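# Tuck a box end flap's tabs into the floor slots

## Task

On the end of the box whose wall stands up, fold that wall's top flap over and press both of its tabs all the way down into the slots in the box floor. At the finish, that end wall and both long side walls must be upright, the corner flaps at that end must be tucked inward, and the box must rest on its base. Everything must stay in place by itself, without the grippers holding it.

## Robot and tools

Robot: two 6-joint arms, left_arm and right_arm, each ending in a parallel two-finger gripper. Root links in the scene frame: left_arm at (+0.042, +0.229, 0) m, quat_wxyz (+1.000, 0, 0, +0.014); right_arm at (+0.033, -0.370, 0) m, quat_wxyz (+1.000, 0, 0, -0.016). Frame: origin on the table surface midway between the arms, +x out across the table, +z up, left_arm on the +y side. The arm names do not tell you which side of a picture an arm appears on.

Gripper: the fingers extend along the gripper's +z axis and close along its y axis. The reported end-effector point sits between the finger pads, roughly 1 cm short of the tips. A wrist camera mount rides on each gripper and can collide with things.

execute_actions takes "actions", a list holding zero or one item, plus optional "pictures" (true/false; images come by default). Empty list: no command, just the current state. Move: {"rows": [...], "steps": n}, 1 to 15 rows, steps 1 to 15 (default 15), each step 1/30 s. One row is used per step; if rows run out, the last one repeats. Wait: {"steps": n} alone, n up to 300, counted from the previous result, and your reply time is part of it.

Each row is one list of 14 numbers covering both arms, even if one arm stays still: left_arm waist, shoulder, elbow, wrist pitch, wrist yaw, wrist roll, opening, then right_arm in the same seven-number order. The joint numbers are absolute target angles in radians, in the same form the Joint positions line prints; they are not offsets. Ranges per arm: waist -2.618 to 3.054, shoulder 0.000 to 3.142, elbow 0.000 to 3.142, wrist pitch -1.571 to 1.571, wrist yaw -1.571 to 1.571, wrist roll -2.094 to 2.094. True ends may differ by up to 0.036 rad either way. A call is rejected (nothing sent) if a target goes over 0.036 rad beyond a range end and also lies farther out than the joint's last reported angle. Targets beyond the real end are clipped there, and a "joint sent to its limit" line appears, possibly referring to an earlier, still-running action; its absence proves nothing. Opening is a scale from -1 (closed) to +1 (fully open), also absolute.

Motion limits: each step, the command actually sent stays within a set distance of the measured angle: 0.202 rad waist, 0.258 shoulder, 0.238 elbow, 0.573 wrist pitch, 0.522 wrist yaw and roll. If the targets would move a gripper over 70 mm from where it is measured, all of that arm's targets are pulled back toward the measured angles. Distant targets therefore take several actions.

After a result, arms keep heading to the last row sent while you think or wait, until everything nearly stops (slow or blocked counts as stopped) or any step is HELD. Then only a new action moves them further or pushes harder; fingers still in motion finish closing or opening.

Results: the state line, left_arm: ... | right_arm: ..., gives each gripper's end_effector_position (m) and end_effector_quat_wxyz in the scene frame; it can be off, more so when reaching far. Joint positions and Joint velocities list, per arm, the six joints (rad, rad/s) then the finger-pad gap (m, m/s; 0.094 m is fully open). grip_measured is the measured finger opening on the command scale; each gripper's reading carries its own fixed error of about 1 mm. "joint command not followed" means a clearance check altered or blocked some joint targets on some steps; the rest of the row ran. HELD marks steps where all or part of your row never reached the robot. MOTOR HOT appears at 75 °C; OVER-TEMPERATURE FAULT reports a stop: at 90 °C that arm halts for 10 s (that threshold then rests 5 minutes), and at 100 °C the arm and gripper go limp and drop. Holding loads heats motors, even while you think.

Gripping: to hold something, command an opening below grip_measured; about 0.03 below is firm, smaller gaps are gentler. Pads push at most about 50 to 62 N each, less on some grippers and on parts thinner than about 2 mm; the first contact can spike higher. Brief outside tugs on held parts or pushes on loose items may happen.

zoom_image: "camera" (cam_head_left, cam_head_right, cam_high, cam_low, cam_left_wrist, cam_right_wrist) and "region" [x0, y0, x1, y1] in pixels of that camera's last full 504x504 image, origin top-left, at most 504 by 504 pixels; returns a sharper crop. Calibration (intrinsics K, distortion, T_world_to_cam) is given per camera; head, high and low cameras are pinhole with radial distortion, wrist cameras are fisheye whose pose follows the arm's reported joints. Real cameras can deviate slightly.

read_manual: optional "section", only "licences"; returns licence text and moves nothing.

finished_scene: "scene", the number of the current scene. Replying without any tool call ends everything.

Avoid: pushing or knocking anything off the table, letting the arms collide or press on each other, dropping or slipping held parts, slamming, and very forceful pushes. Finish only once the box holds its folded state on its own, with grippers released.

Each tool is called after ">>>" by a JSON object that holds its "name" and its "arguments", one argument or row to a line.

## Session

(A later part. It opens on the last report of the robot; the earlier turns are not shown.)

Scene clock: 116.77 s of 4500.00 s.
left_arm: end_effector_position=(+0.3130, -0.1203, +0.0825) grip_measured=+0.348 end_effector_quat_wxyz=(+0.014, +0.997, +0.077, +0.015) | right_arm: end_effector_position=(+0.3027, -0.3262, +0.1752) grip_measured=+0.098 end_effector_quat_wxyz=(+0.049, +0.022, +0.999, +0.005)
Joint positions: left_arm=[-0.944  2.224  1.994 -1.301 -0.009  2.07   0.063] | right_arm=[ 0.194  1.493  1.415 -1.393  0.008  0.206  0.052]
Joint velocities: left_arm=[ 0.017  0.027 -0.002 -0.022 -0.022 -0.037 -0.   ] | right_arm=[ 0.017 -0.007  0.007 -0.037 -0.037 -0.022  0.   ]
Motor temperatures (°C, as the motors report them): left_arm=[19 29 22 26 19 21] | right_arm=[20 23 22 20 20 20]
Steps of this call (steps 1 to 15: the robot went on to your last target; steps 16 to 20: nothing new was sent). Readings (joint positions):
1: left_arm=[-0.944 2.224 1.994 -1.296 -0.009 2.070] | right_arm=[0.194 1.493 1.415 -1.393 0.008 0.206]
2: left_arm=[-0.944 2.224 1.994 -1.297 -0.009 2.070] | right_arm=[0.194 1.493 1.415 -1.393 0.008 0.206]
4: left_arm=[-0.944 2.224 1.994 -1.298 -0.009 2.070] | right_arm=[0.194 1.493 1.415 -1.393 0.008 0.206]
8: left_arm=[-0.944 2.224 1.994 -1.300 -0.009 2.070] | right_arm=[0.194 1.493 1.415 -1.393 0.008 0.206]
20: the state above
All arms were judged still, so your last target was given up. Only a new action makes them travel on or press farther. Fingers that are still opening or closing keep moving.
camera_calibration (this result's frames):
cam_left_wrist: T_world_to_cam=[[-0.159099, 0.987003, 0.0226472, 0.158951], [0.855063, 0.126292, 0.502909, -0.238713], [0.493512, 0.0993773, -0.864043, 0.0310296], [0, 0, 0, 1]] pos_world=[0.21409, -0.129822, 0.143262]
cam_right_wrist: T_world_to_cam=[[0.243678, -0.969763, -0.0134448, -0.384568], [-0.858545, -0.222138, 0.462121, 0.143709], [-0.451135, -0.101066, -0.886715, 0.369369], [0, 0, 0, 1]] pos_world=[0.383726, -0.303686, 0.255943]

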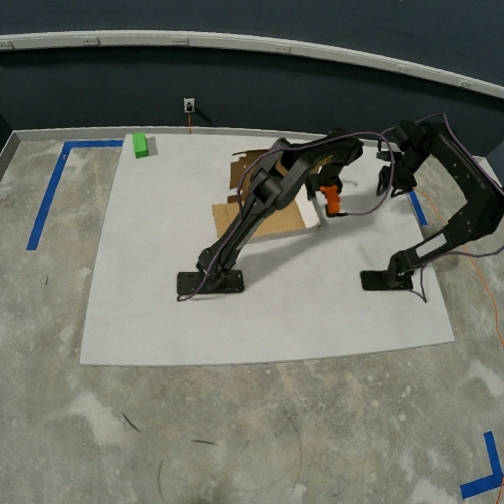

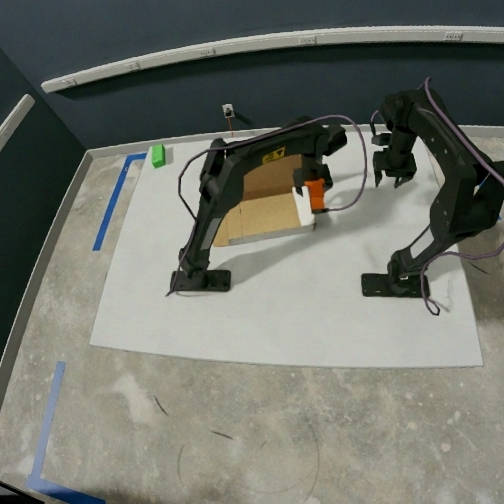

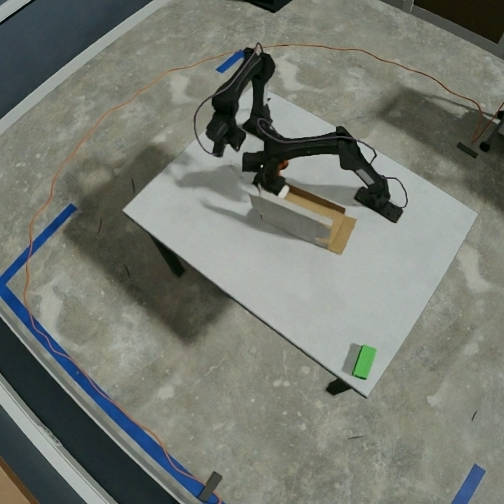

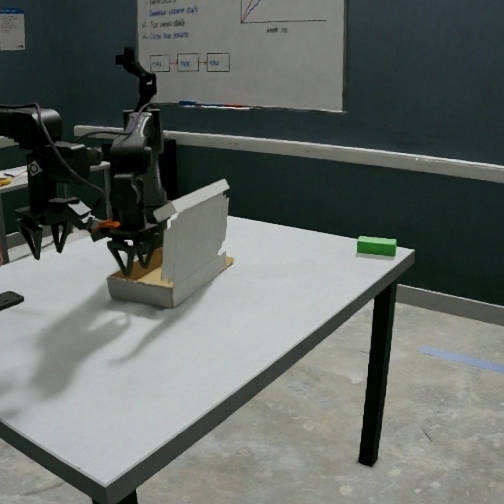

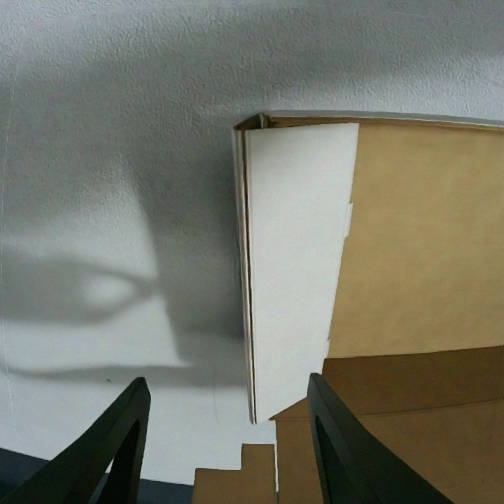

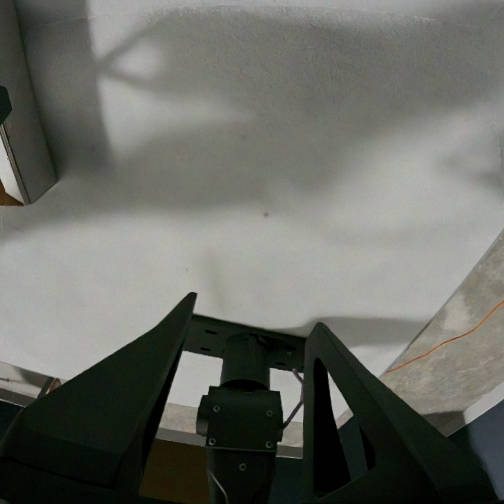

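Flap is now steeper. Descend.

>>> {"name": "execute_actions", "arguments": {
  "actions": [
    {"rows":[[-0.944,2.24,1.96,-1.3,0,2.075,0.35,0.2,1.5,1.4,-1.4,0,0.2,0.1],[-0.944,2.245,1.93,-1.27,0,2.075,0.35,0.2,1.5,1.4,-1.4,0,0.2,0.1],[-0.944,2.25,1.90,-1.24,0,2.075,0.35,0.2,1.5,1.4,-1.4,0,0.2,0.1],[-0.944,2.255,1.87,-1.21,0,2.075,0.35,0.2,1.5,1.4,-1.4,0,0.2,0.1],[-0.944,2.26,1.84,-1.18,0,2.075,0.35,0.2,1.5,1.4,-1.4,0,0.2,0.1],[-0.944,2.265,1.81,-1.15,0,2.075,0.35,0.2,1.5,1.4,-1.4,0,0.2,0.1]]}
  ],
  "pictures": false
}}

>>> {"name": "execute_actions", "arguments": {
  "actions": [
    {"steps":20}
  ]
}}

Scene clock: 126.40 s of 4500.00 s.
left_arm: end_effector_position=(+0.3024, -0.1064, +0.0240) grip_measured=+0.348 end_effector_quat_wxyz=(-0.020, +0.997, +0.077, -0.007) | right_arm: end_effector_position=(+0.3027, -0.3262, +0.1752) grip_measured=+0.098 end_effector_quat_wxyz=(+0.049, +0.022, +0.999, +0.005)
Joint positions: left_arm=[-0.944  2.261  1.822 -1.173 -0.009  2.07   0.063] | right_arm=[ 0.194  1.493  1.415 -1.393  0.008  0.206  0.052]
Joint velocities: left_arm=[ 0.002 -0.017 -0.022  0.11  -0.007  0.051 -0.001] | right_arm=[ 0.017 -0.022  0.002  0.022 -0.007 -0.066 -0.001]
Motor temperatures (°C, as the motors report them): left_arm=[19 29 22 26 19 21] | right_arm=[20 23 22 20 20 20]
Steps of this call (steps 1 to 90: nothing new was sent; then 6.13 s passed at rest; steps 91 to 105: all 15 steps of this action). Readings (joint positions):
91: left_arm=[-0.944 2.224 1.994 -1.301 -0.009 2.070] | right_arm=[0.194 1.493 1.415 -1.393 0.008 0.206]
92: left_arm=[-0.944 2.224 1.987 -1.295 -0.009 2.070] | right_arm=[0.194 1.493 1.415 -1.393 0.008 0.206]
94: left_arm=[-0.944 2.224 1.953 -1.267 -0.009 2.070] | right_arm=[0.194 1.493 1.415 -1.393 0.008 0.206]
98: left_arm=[-0.944 2.238 1.847 -1.206 -0.009 2.070] | right_arm=[0.194 1.493 1.415 -1.393 0.008 0.206]
105: the state above

Scene clock: 127.07 s of 4500.00 s.
left_arm: end_effector_position=(+0.3043, -0.1090, +0.0239) grip_measured=+0.348 end_effector_quat_wxyz=(-0.014, +0.997, +0.077, -0.004) | right_arm: end_effector_position=(+0.3027, -0.3262, +0.1752) grip_measured=+0.098 end_effector_quat_wxyz=(+0.049, +0.022, +0.999, +0.005)
Joint positions: left_arm=[-0.944  2.261  1.822 -1.16  -0.009  2.07   0.063] | right_arm=[ 0.194  1.493  1.415 -1.393  0.008  0.206  0.052]
Joint velocities: left_arm=[-0.012  0.012  0.002 -0.037 -0.095  0.066 -0.001] | right_arm=[-0.042 -0.007 -0.017  0.037  0.095  0.022 -0.001]
Motor temperatures (°C, as the motors report them): left_arm=[19 29 22 26 19 21] | right_arm=[20 23 22 20 20 20]
Steps of this call (steps 1 to 20: the robot went on to your last target). Readings (joint positions):
1: left_arm=[-0.944 2.261 1.822 -1.169 -0.009 2.070] | right_arm=[0.194 1.493 1.415 -1.393 0.008 0.206]
2: left_arm=[-0.944 2.261 1.822 -1.168 -0.009 2.070] | right_arm=[0.194 1.493 1.415 -1.393 0.008 0.206]
4: left_arm=[-0.944 2.261 1.822 -1.164 -0.009 2.070] | right_arm=[0.194 1.493 1.415 -1.393 0.008 0.206]
8: left_arm=[-0.944 2.261 1.822 -1.161 -0.009 2.070] | right_arm=[0.194 1.493 1.415 -1.393 0.008 0.206]
20: the state above
camera_calibration (this result's frames):
cam_left_wrist: T_world_to_cam=[[-0.156912, 0.984148, 0.0826515, 0.145348], [0.87534, 0.099832, 0.47309, -0.211601], [0.457339, 0.146582, -0.877129, -0.0000094721], [0, 0, 0, 1]] pos_world=[0.208033, -0.121918, 0.0880846]
cam_right_wrist: T_world_to_cam=[[0.243678, -0.969763, -0.0134448, -0.384568], [-0.858545, -0.222138, 0.462121, 0.143709], [-0.451135, -0.101066, -0.886715, 0.369369], [0, 0, 0, 1]] pos_world=[0.383726, -0.303686, 0.255943]

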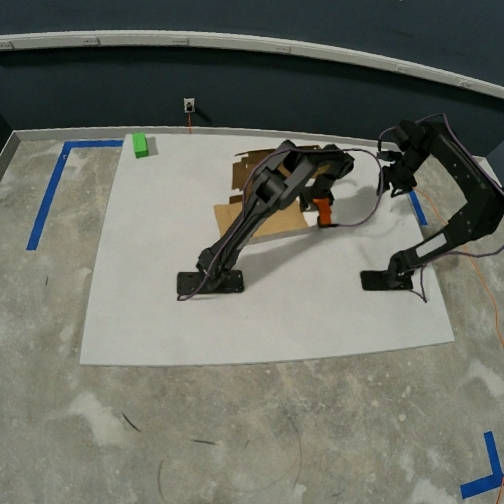

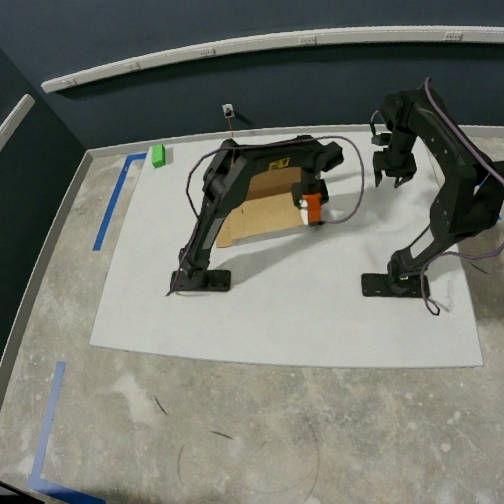

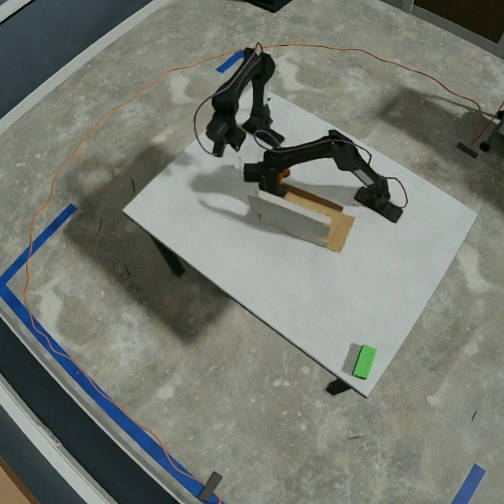

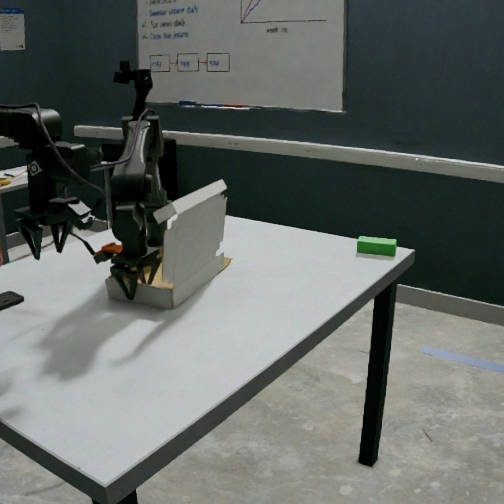

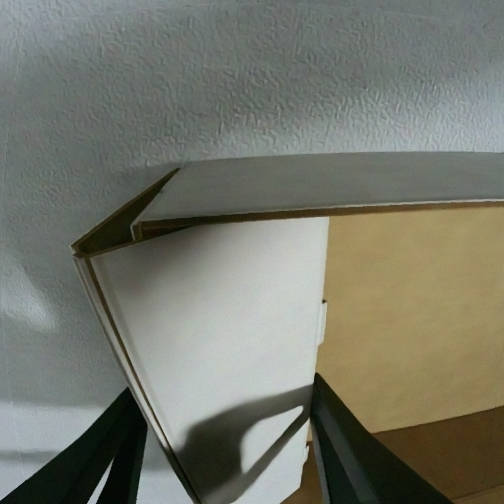

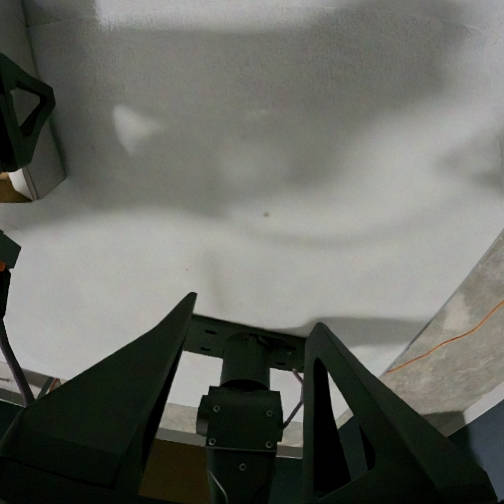

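>>> {"name": "execute_actions", "arguments": {
  "actions": [
    {"rows":[[-0.944,2.265,1.81,-1.15,0,2.075,0.25,0.2,1.5,1.4,-1.4,0,0.2,0.1],[-0.944,2.265,1.81,-1.15,0,2.075,0.15,0.2,1.5,1.4,-1.4,0,0.2,0.1],[-0.944,2.265,1.81,-1.15,0,2.075,0.05,0.2,1.5,1.4,-1.4,0,0.2,0.1],[-0.944,2.265,1.81,-1.15,0,2.075,-0.05,0.2,1.5,1.4,-1.4,0,0.2,0.1],[-0.944,2.265,1.81,-1.15,0,2.075,-0.15,0.2,1.5,1.4,-1.4,0,0.2,0.1],[-0.944,2.265,1.81,-1.15,0,2.075,-0.25,0.2,1.5,1.4,-1.4,0,0.2,0.1],[-0.944,2.265,1.81,-1.15,0,2.075,-0.35,0.2,1.5,1.4,-1.4,0,0.2,0.1],[-0.944,2.265,1.81,-1.15,0,2.075,-0.45,0.2,1.5,1.4,-1.4,0,0.2,0.1],[-0.944,2.265,1.81,-1.15,0,2.075,-0.55,0.2,1.5,1.4,-1.4,0,0.2,0.1],[-0.944,2.265,1.81,-1.15,0,2.075,-0.65,0.2,1.5,1.4,-1.4,0,0.2,0.1],[-0.944,2.265,1.81,-1.15,0,2.075,-0.75,0.2,1.5,1.4,-1.4,0,0.2,0.1]]}
  ]
}}

Scene clock: 140.97 s of 4500.00 s.
left_arm: end_effector_position=(+0.3049, -0.1102, +0.0239) grip_measured=-0.747 end_effector_quat_wxyz=(-0.012, +0.997, +0.076, -0.003) | right_arm: end_effector_position=(+0.3027, -0.3262, +0.1752) grip_measured=+0.098 end_effector_quat_wxyz=(+0.049, +0.022, +0.999, +0.005)
Joint positions: left_arm=[-0.944  2.261  1.822 -1.155 -0.007  2.072  0.012] | right_arm=[ 0.194  1.493  1.415 -1.393  0.008  0.206  0.052]
Joint velocities: left_arm=[-0.007 -0.017  0.007  0.037  0.007 -0.037  0.   ] | right_arm=[ 0.022 -0.012 -0.007 -0.007  0.066 -0.007 -0.001]
Motor temperatures (°C, as the motors report them): left_arm=[19 30 22 25 19 21] | right_arm=[20 23 22 20 20 20]
Steps of this call (steps 1 to 15: the robot went on to your last target; steps 16 to 90: nothing new was sent; then 10.40 s passed at rest; steps 91 to 105: all 15 steps of this action). Readings (joint positions):
91: left_arm=[-0.944 2.261 1.822 -1.160 -0.009 2.070] | right_arm=[0.194 1.493 1.415 -1.393 0.008 0.206]
92: left_arm=[-0.944 2.261 1.822 -1.159 -0.009 2.070] | right_arm=[0.194 1.493 1.415 -1.393 0.008 0.206]
94: left_arm=[-0.944 2.261 1.822 -1.158 -0.009 2.070] | right_arm=[0.194 1.493 1.415 -1.393 0.008 0.206]
98: left_arm=[-0.944 2.261 1.822 -1.156 -0.008 2.072] | right_arm=[0.194 1.493 1.415 -1.393 0.008 0.206]
105: the state above
camera_calibration (this result's frames):
cam_left_wrist: T_world_to_cam=[[-0.155218, 0.98487, 0.077056, 0.146372], [0.874727, 0.100772, 0.474022, -0.211659], [0.459085, 0.14098, -0.877135, -0.0012538], [0, 0, 0, 1]] pos_world=[0.208439, -0.122652, 0.0879525]
cam_right_wrist: T_world_to_cam=[[0.243678, -0.969763, -0.0134448, -0.384568], [-0.858545, -0.222138, 0.462121, 0.143709], [-0.451135, -0.101066, -0.886715, 0.369369], [0, 0, 0, 1]] pos_world=[0.383726, -0.303686, 0.255943]

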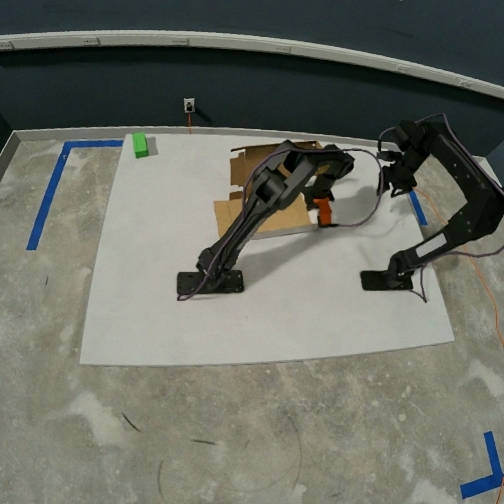

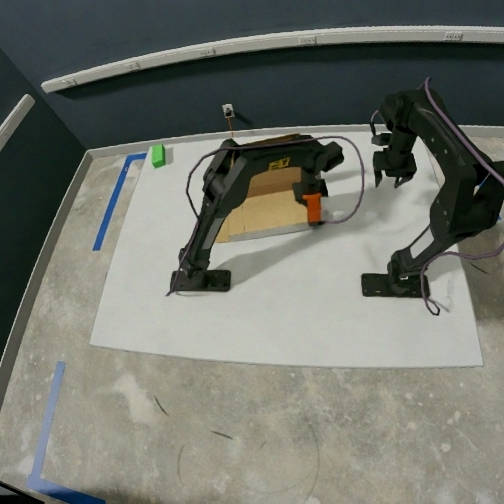

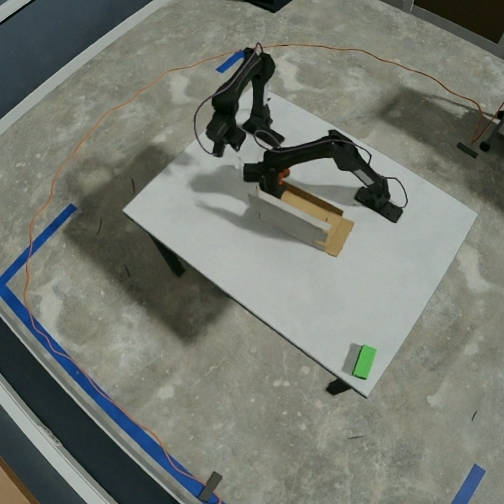

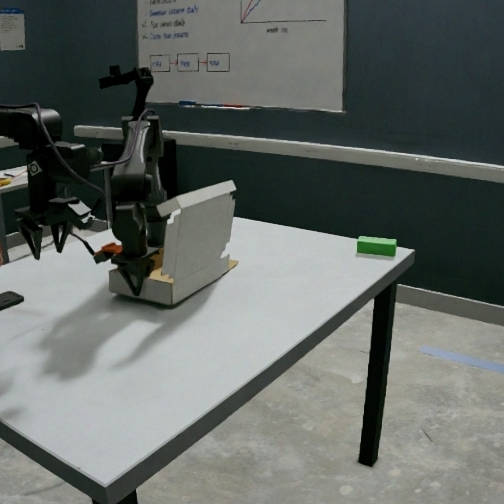

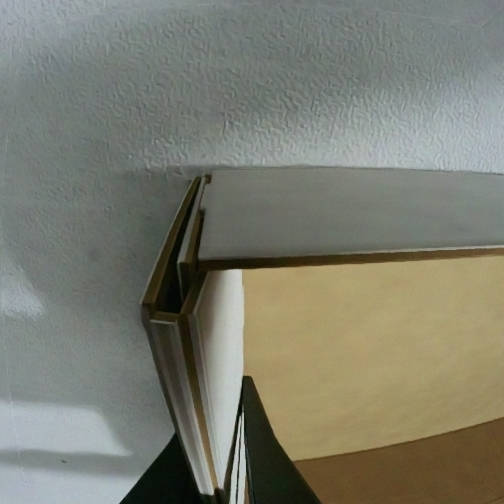

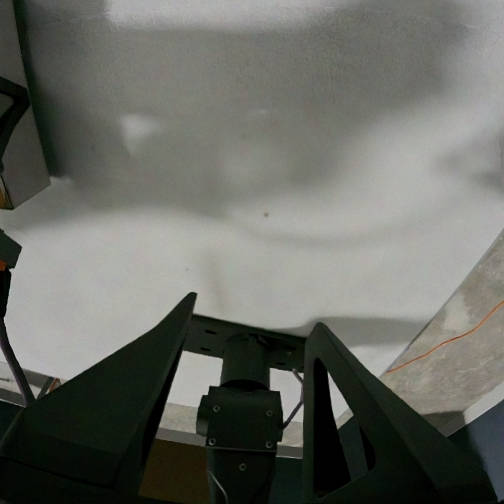

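Close further and push down slightly.

>>> {"name": "execute_actions", "arguments": {
  "actions": [
    {"rows":[[-0.944,2.265,1.81,-1.15,0,2.075,-0.85,0.2,1.5,1.4,-1.4,0,0.2,0.1],[-0.944,2.265,1.81,-1.15,0,2.075,-0.92,0.2,1.5,1.4,-1.4,0,0.2,0.1],[-0.944,2.265,1.81,-1.15,0,2.075,-0.92,0.2,1.5,1.4,-1.4,0,0.2,0.1],[-0.944,2.265,1.81,-1.15,0,2.075,-0.92,0.2,1.5,1.4,-1.4,0,0.2,0.1],[-0.944,2.265,1.81,-1.15,0,2.075,-0.92,0.2,1.5,1.4,-1.4,0,0.2,0.1],[-0.944,2.265,1.81,-1.15,0,2.075,-0.92,0.2,1.5,1.4,-1.4,0,0.2,0.1],[-0.944,2.272,1.78,-1.12,0,2.075,-0.92,0.2,1.5,1.4,-1.4,0,0.2,0.1]]}
  ],
  "pictures": false
}}

>>> {"name": "execute_actions", "arguments": {
  "actions": [
    {"rows":[[-0.944,2.265,1.81,-1.15,0,2.075,-0.4,0.2,1.5,1.4,-1.4,0,0.2,0.1],[-0.944,2.265,1.81,-1.15,0,2.075,-0.4,0.2,1.5,1.4,-1.4,0,0.2,0.1],[-0.944,2.265,1.81,-1.15,0,2.075,-0.4,0.2,1.5,1.4,-1.4,0,0.2,0.1],[-0.944,2.265,1.81,-1.15,0,2.075,-0.4,0.2,1.5,1.4,-1.4,0,0.2,0.1],[-0.944,2.265,1.81,-1.15,0,2.075,-0.4,0.2,1.5,1.4,-1.4,0,0.2,0.1],[-0.944,2.265,1.81,-1.15,0,2.075,-0.4,0.2,1.5,1.4,-1.4,0,0.2,0.1],[-0.944,2.25,1.9,-1.25,0,2.075,-0.4,0.2,1.5,1.4,-1.4,0,0.2,0.1],[-0.944,2.24,1.98,-1.33,0,2.075,-0.4,0.2,1.5,1.4,-1.4,0,0.2,0.1],[-0.944,2.25,2.1,-1.44,0,2.075,-0.4,0.2,1.5,1.4,-1.4,0,0.2,0.1]]}
  ],
  "pictures": false
}}

>>> {"name": "execute_actions", "arguments": {
  "actions": [
    {"steps":20}
  ]
}}

Scene clock: 162.67 s of 4500.00 s.
left_arm: end_effector_position=(+0.3044, -0.1114, +0.0182) grip_measured=-0.900 end_effector_quat_wxyz=(-0.007, +0.997, +0.076, -0.004) | right_arm: end_effector_position=(+0.3027, -0.3262, +0.1752) grip_measured=+0.098 end_effector_quat_wxyz=(+0.049, +0.022, +0.999, +0.005)
Joint positions: left_arm=[-0.944  2.261  1.799 -1.124 -0.001  2.073  0.005] | right_arm=[ 0.194  1.493  1.415 -1.393  0.008  0.206  0.052]
Joint velocities: left_arm=[-0.007 -0.007 -0.007  0.051 -0.081 -0.066 -0.   ] | right_arm=[ 0.002  0.002  0.012 -0.022  0.037  0.066 -0.   ]
Motor temperatures (°C, as the motors report them): left_arm=[19 31 22 25 19 21] | right_arm=[20 23 22 20 20 20]
Steps of this call (steps 1 to 15: the robot went on to your last target; steps 16 to 90: nothing new was sent; then 18.20 s passed at rest; steps 91 to 105: all 15 steps of this action). Readings (joint positions):
91: left_arm=[-0.944 2.261 1.822 -1.154 -0.007 2.072] | right_arm=[0.194 1.493 1.415 -1.393 0.008 0.206]
92: left_arm=[-0.944 2.261 1.822 -1.153 -0.007 2.072] | right_arm=[0.194 1.493 1.415 -1.393 0.008 0.206]
94: left_arm=[-0.944 2.261 1.822 -1.152 -0.004 2.073] | right_arm=[0.194 1.493 1.415 -1.393 0.008 0.206]
98: left_arm=[-0.944 2.261 1.815 -1.138 -0.001 2.073] | right_arm=[0.194 1.493 1.415 -1.393 0.008 0.206]
105: the state above

Scene clock: 163.17 s of 4500.00 s.
left_arm: end_effector_position=(+0.3203, -0.1321, +0.1060) grip_measured=-0.402 end_effector_quat_wxyz=(+0.039, +0.996, +0.076, +0.026) | right_arm: end_effector_position=(+0.3027, -0.3262, +0.1752) grip_measured=+0.098 end_effector_quat_wxyz=(+0.049, +0.022, +0.999, +0.005)
Joint positions: left_arm=[-0.944  2.232  2.096 -1.34  -0.001  2.073  0.028] | right_arm=[ 0.194  1.493  1.415 -1.393  0.008  0.206  0.052]
Joint velocities: left_arm=[ 0.007 -0.198  0.115 -0.359 -0.037 -0.007 -0.001] | right_arm=[ 0.017  0.007  0.012 -0.022  0.037  0.022  0.   ]
Motor temperatures (°C, as the motors report them): left_arm=[19 31 22 25 19 21] | right_arm=[20 23 22 20 20 20]
Steps of this call (steps 1 to 15: all 15 steps of this action). Readings (joint positions):
1: left_arm=[-0.944 2.261 1.799 -1.124 -0.001 2.073] | right_arm=[0.194 1.493 1.415 -1.393 0.008 0.206]
2: left_arm=[-0.944 2.261 1.799 -1.124 -0.001 2.073] | right_arm=[0.194 1.493 1.415 -1.393 0.008 0.206]
4: left_arm=[-0.944 2.261 1.799 -1.124 -0.001 2.073] | right_arm=[0.194 1.493 1.415 -1.393 0.008 0.206]
8: left_arm=[-0.944 2.267 1.843 -1.176 -0.001 2.073] | right_arm=[0.194 1.493 1.415 -1.393 0.008 0.206]
15: the state above

Scene clock: 163.83 s of 4500.00 s.
left_arm: end_effector_position=(+0.3101, -0.1188, +0.1047) grip_measured=-0.402 end_effector_quat_wxyz=(+0.010, +0.997, +0.076, +0.007) | right_arm: end_effector_position=(+0.3027, -0.3262, +0.1752) grip_measured=+0.098 end_effector_quat_wxyz=(+0.049, +0.022, +0.999, +0.005)
Joint positions: left_arm=[-0.944  2.234  2.098 -1.41  -0.001  2.073  0.028] | right_arm=[ 0.194  1.493  1.415 -1.393  0.008  0.206  0.052]
Joint velocities: left_arm=[-0.007  0.007  0.007 -0.022  0.007  0.051 -0.   ] | right_arm=[ 0.012 -0.007 -0.017  0.095  0.007 -0.037 -0.   ]
Motor temperatures (°C, as the motors report them): left_arm=[19 31 22 25 19 21] | right_arm=[20 23 22 20 20 20]
Steps of this call (steps 1 to 20: the robot went on to your last target). Readings (joint positions):
1: left_arm=[-0.944 2.228 2.098 -1.352 -0.001 2.073] | right_arm=[0.194 1.493 1.415 -1.393 0.008 0.206]
2: left_arm=[-0.944 2.227 2.098 -1.363 -0.001 2.073] | right_arm=[0.194 1.493 1.415 -1.393 0.008 0.206]
4: left_arm=[-0.944 2.231 2.098 -1.382 -0.001 2.073] | right_arm=[0.194 1.493 1.415 -1.393 0.008 0.206]
8: left_arm=[-0.944 2.234 2.098 -1.401 -0.001 2.073] | right_arm=[0.194 1.493 1.415 -1.393 0.008 0.206]
20: the state above
camera_calibration (this result's frames):
cam_left_wrist: T_world_to_cam=[[-0.155797, 0.987282, 0.0316407, 0.154638], [0.862933, 0.120447, 0.490754, -0.249436], [0.480701, 0.103762, -0.870724, 0.056682], [0, 0, 0, 1]] pos_world=[0.212092, -0.128509, 0.166873]
cam_right_wrist: T_world_to_cam=[[0.243678, -0.969763, -0.0134448, -0.384568], [-0.858545, -0.222138, 0.462121, 0.143709], [-0.451135, -0.101066, -0.886715, 0.369369], [0, 0, 0, 1]] pos_world=[0.383726, -0.303686, 0.255943]

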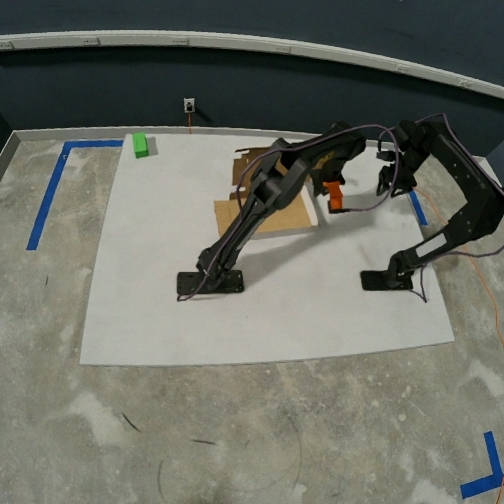

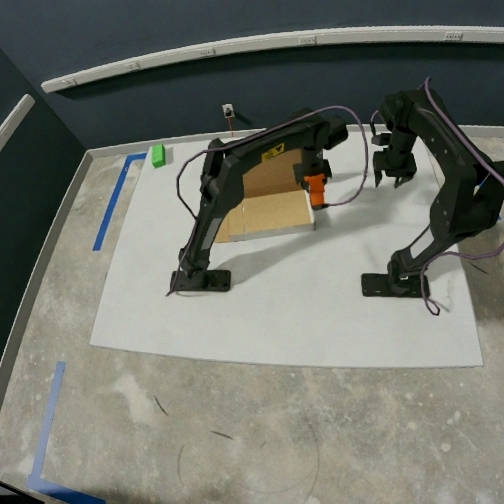

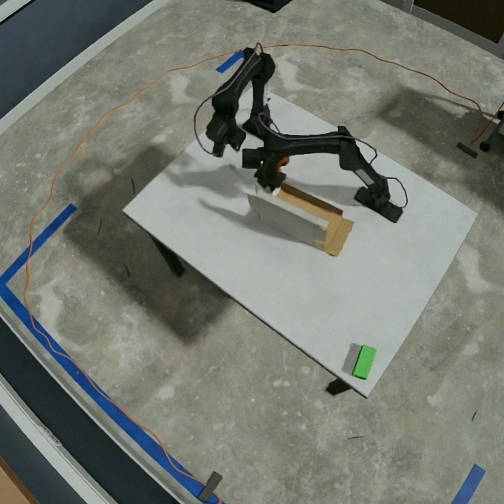

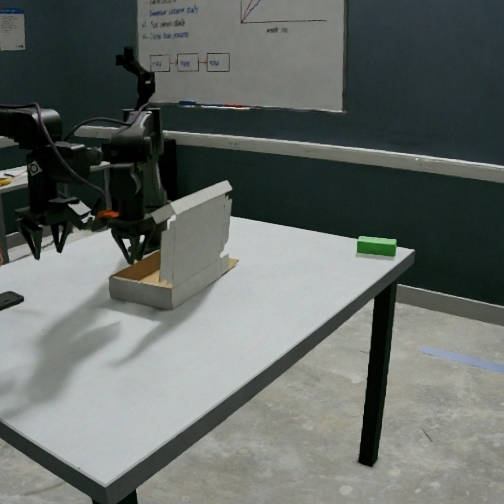

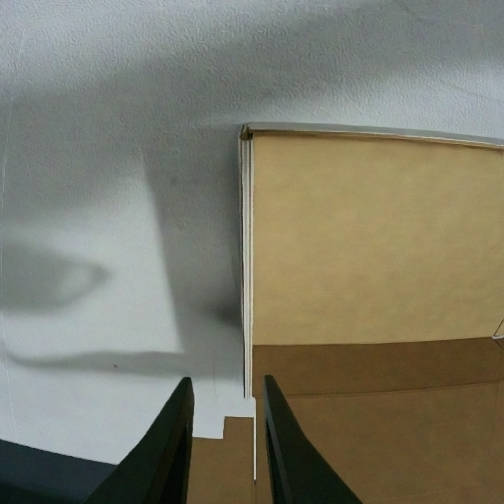

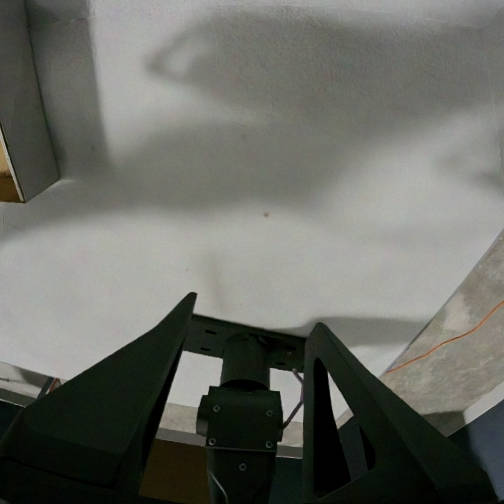

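Locked and holding.

>>> {"name": "finished_scene", "arguments": {
  "scene": 1
}}

The scene is finished: the task was done.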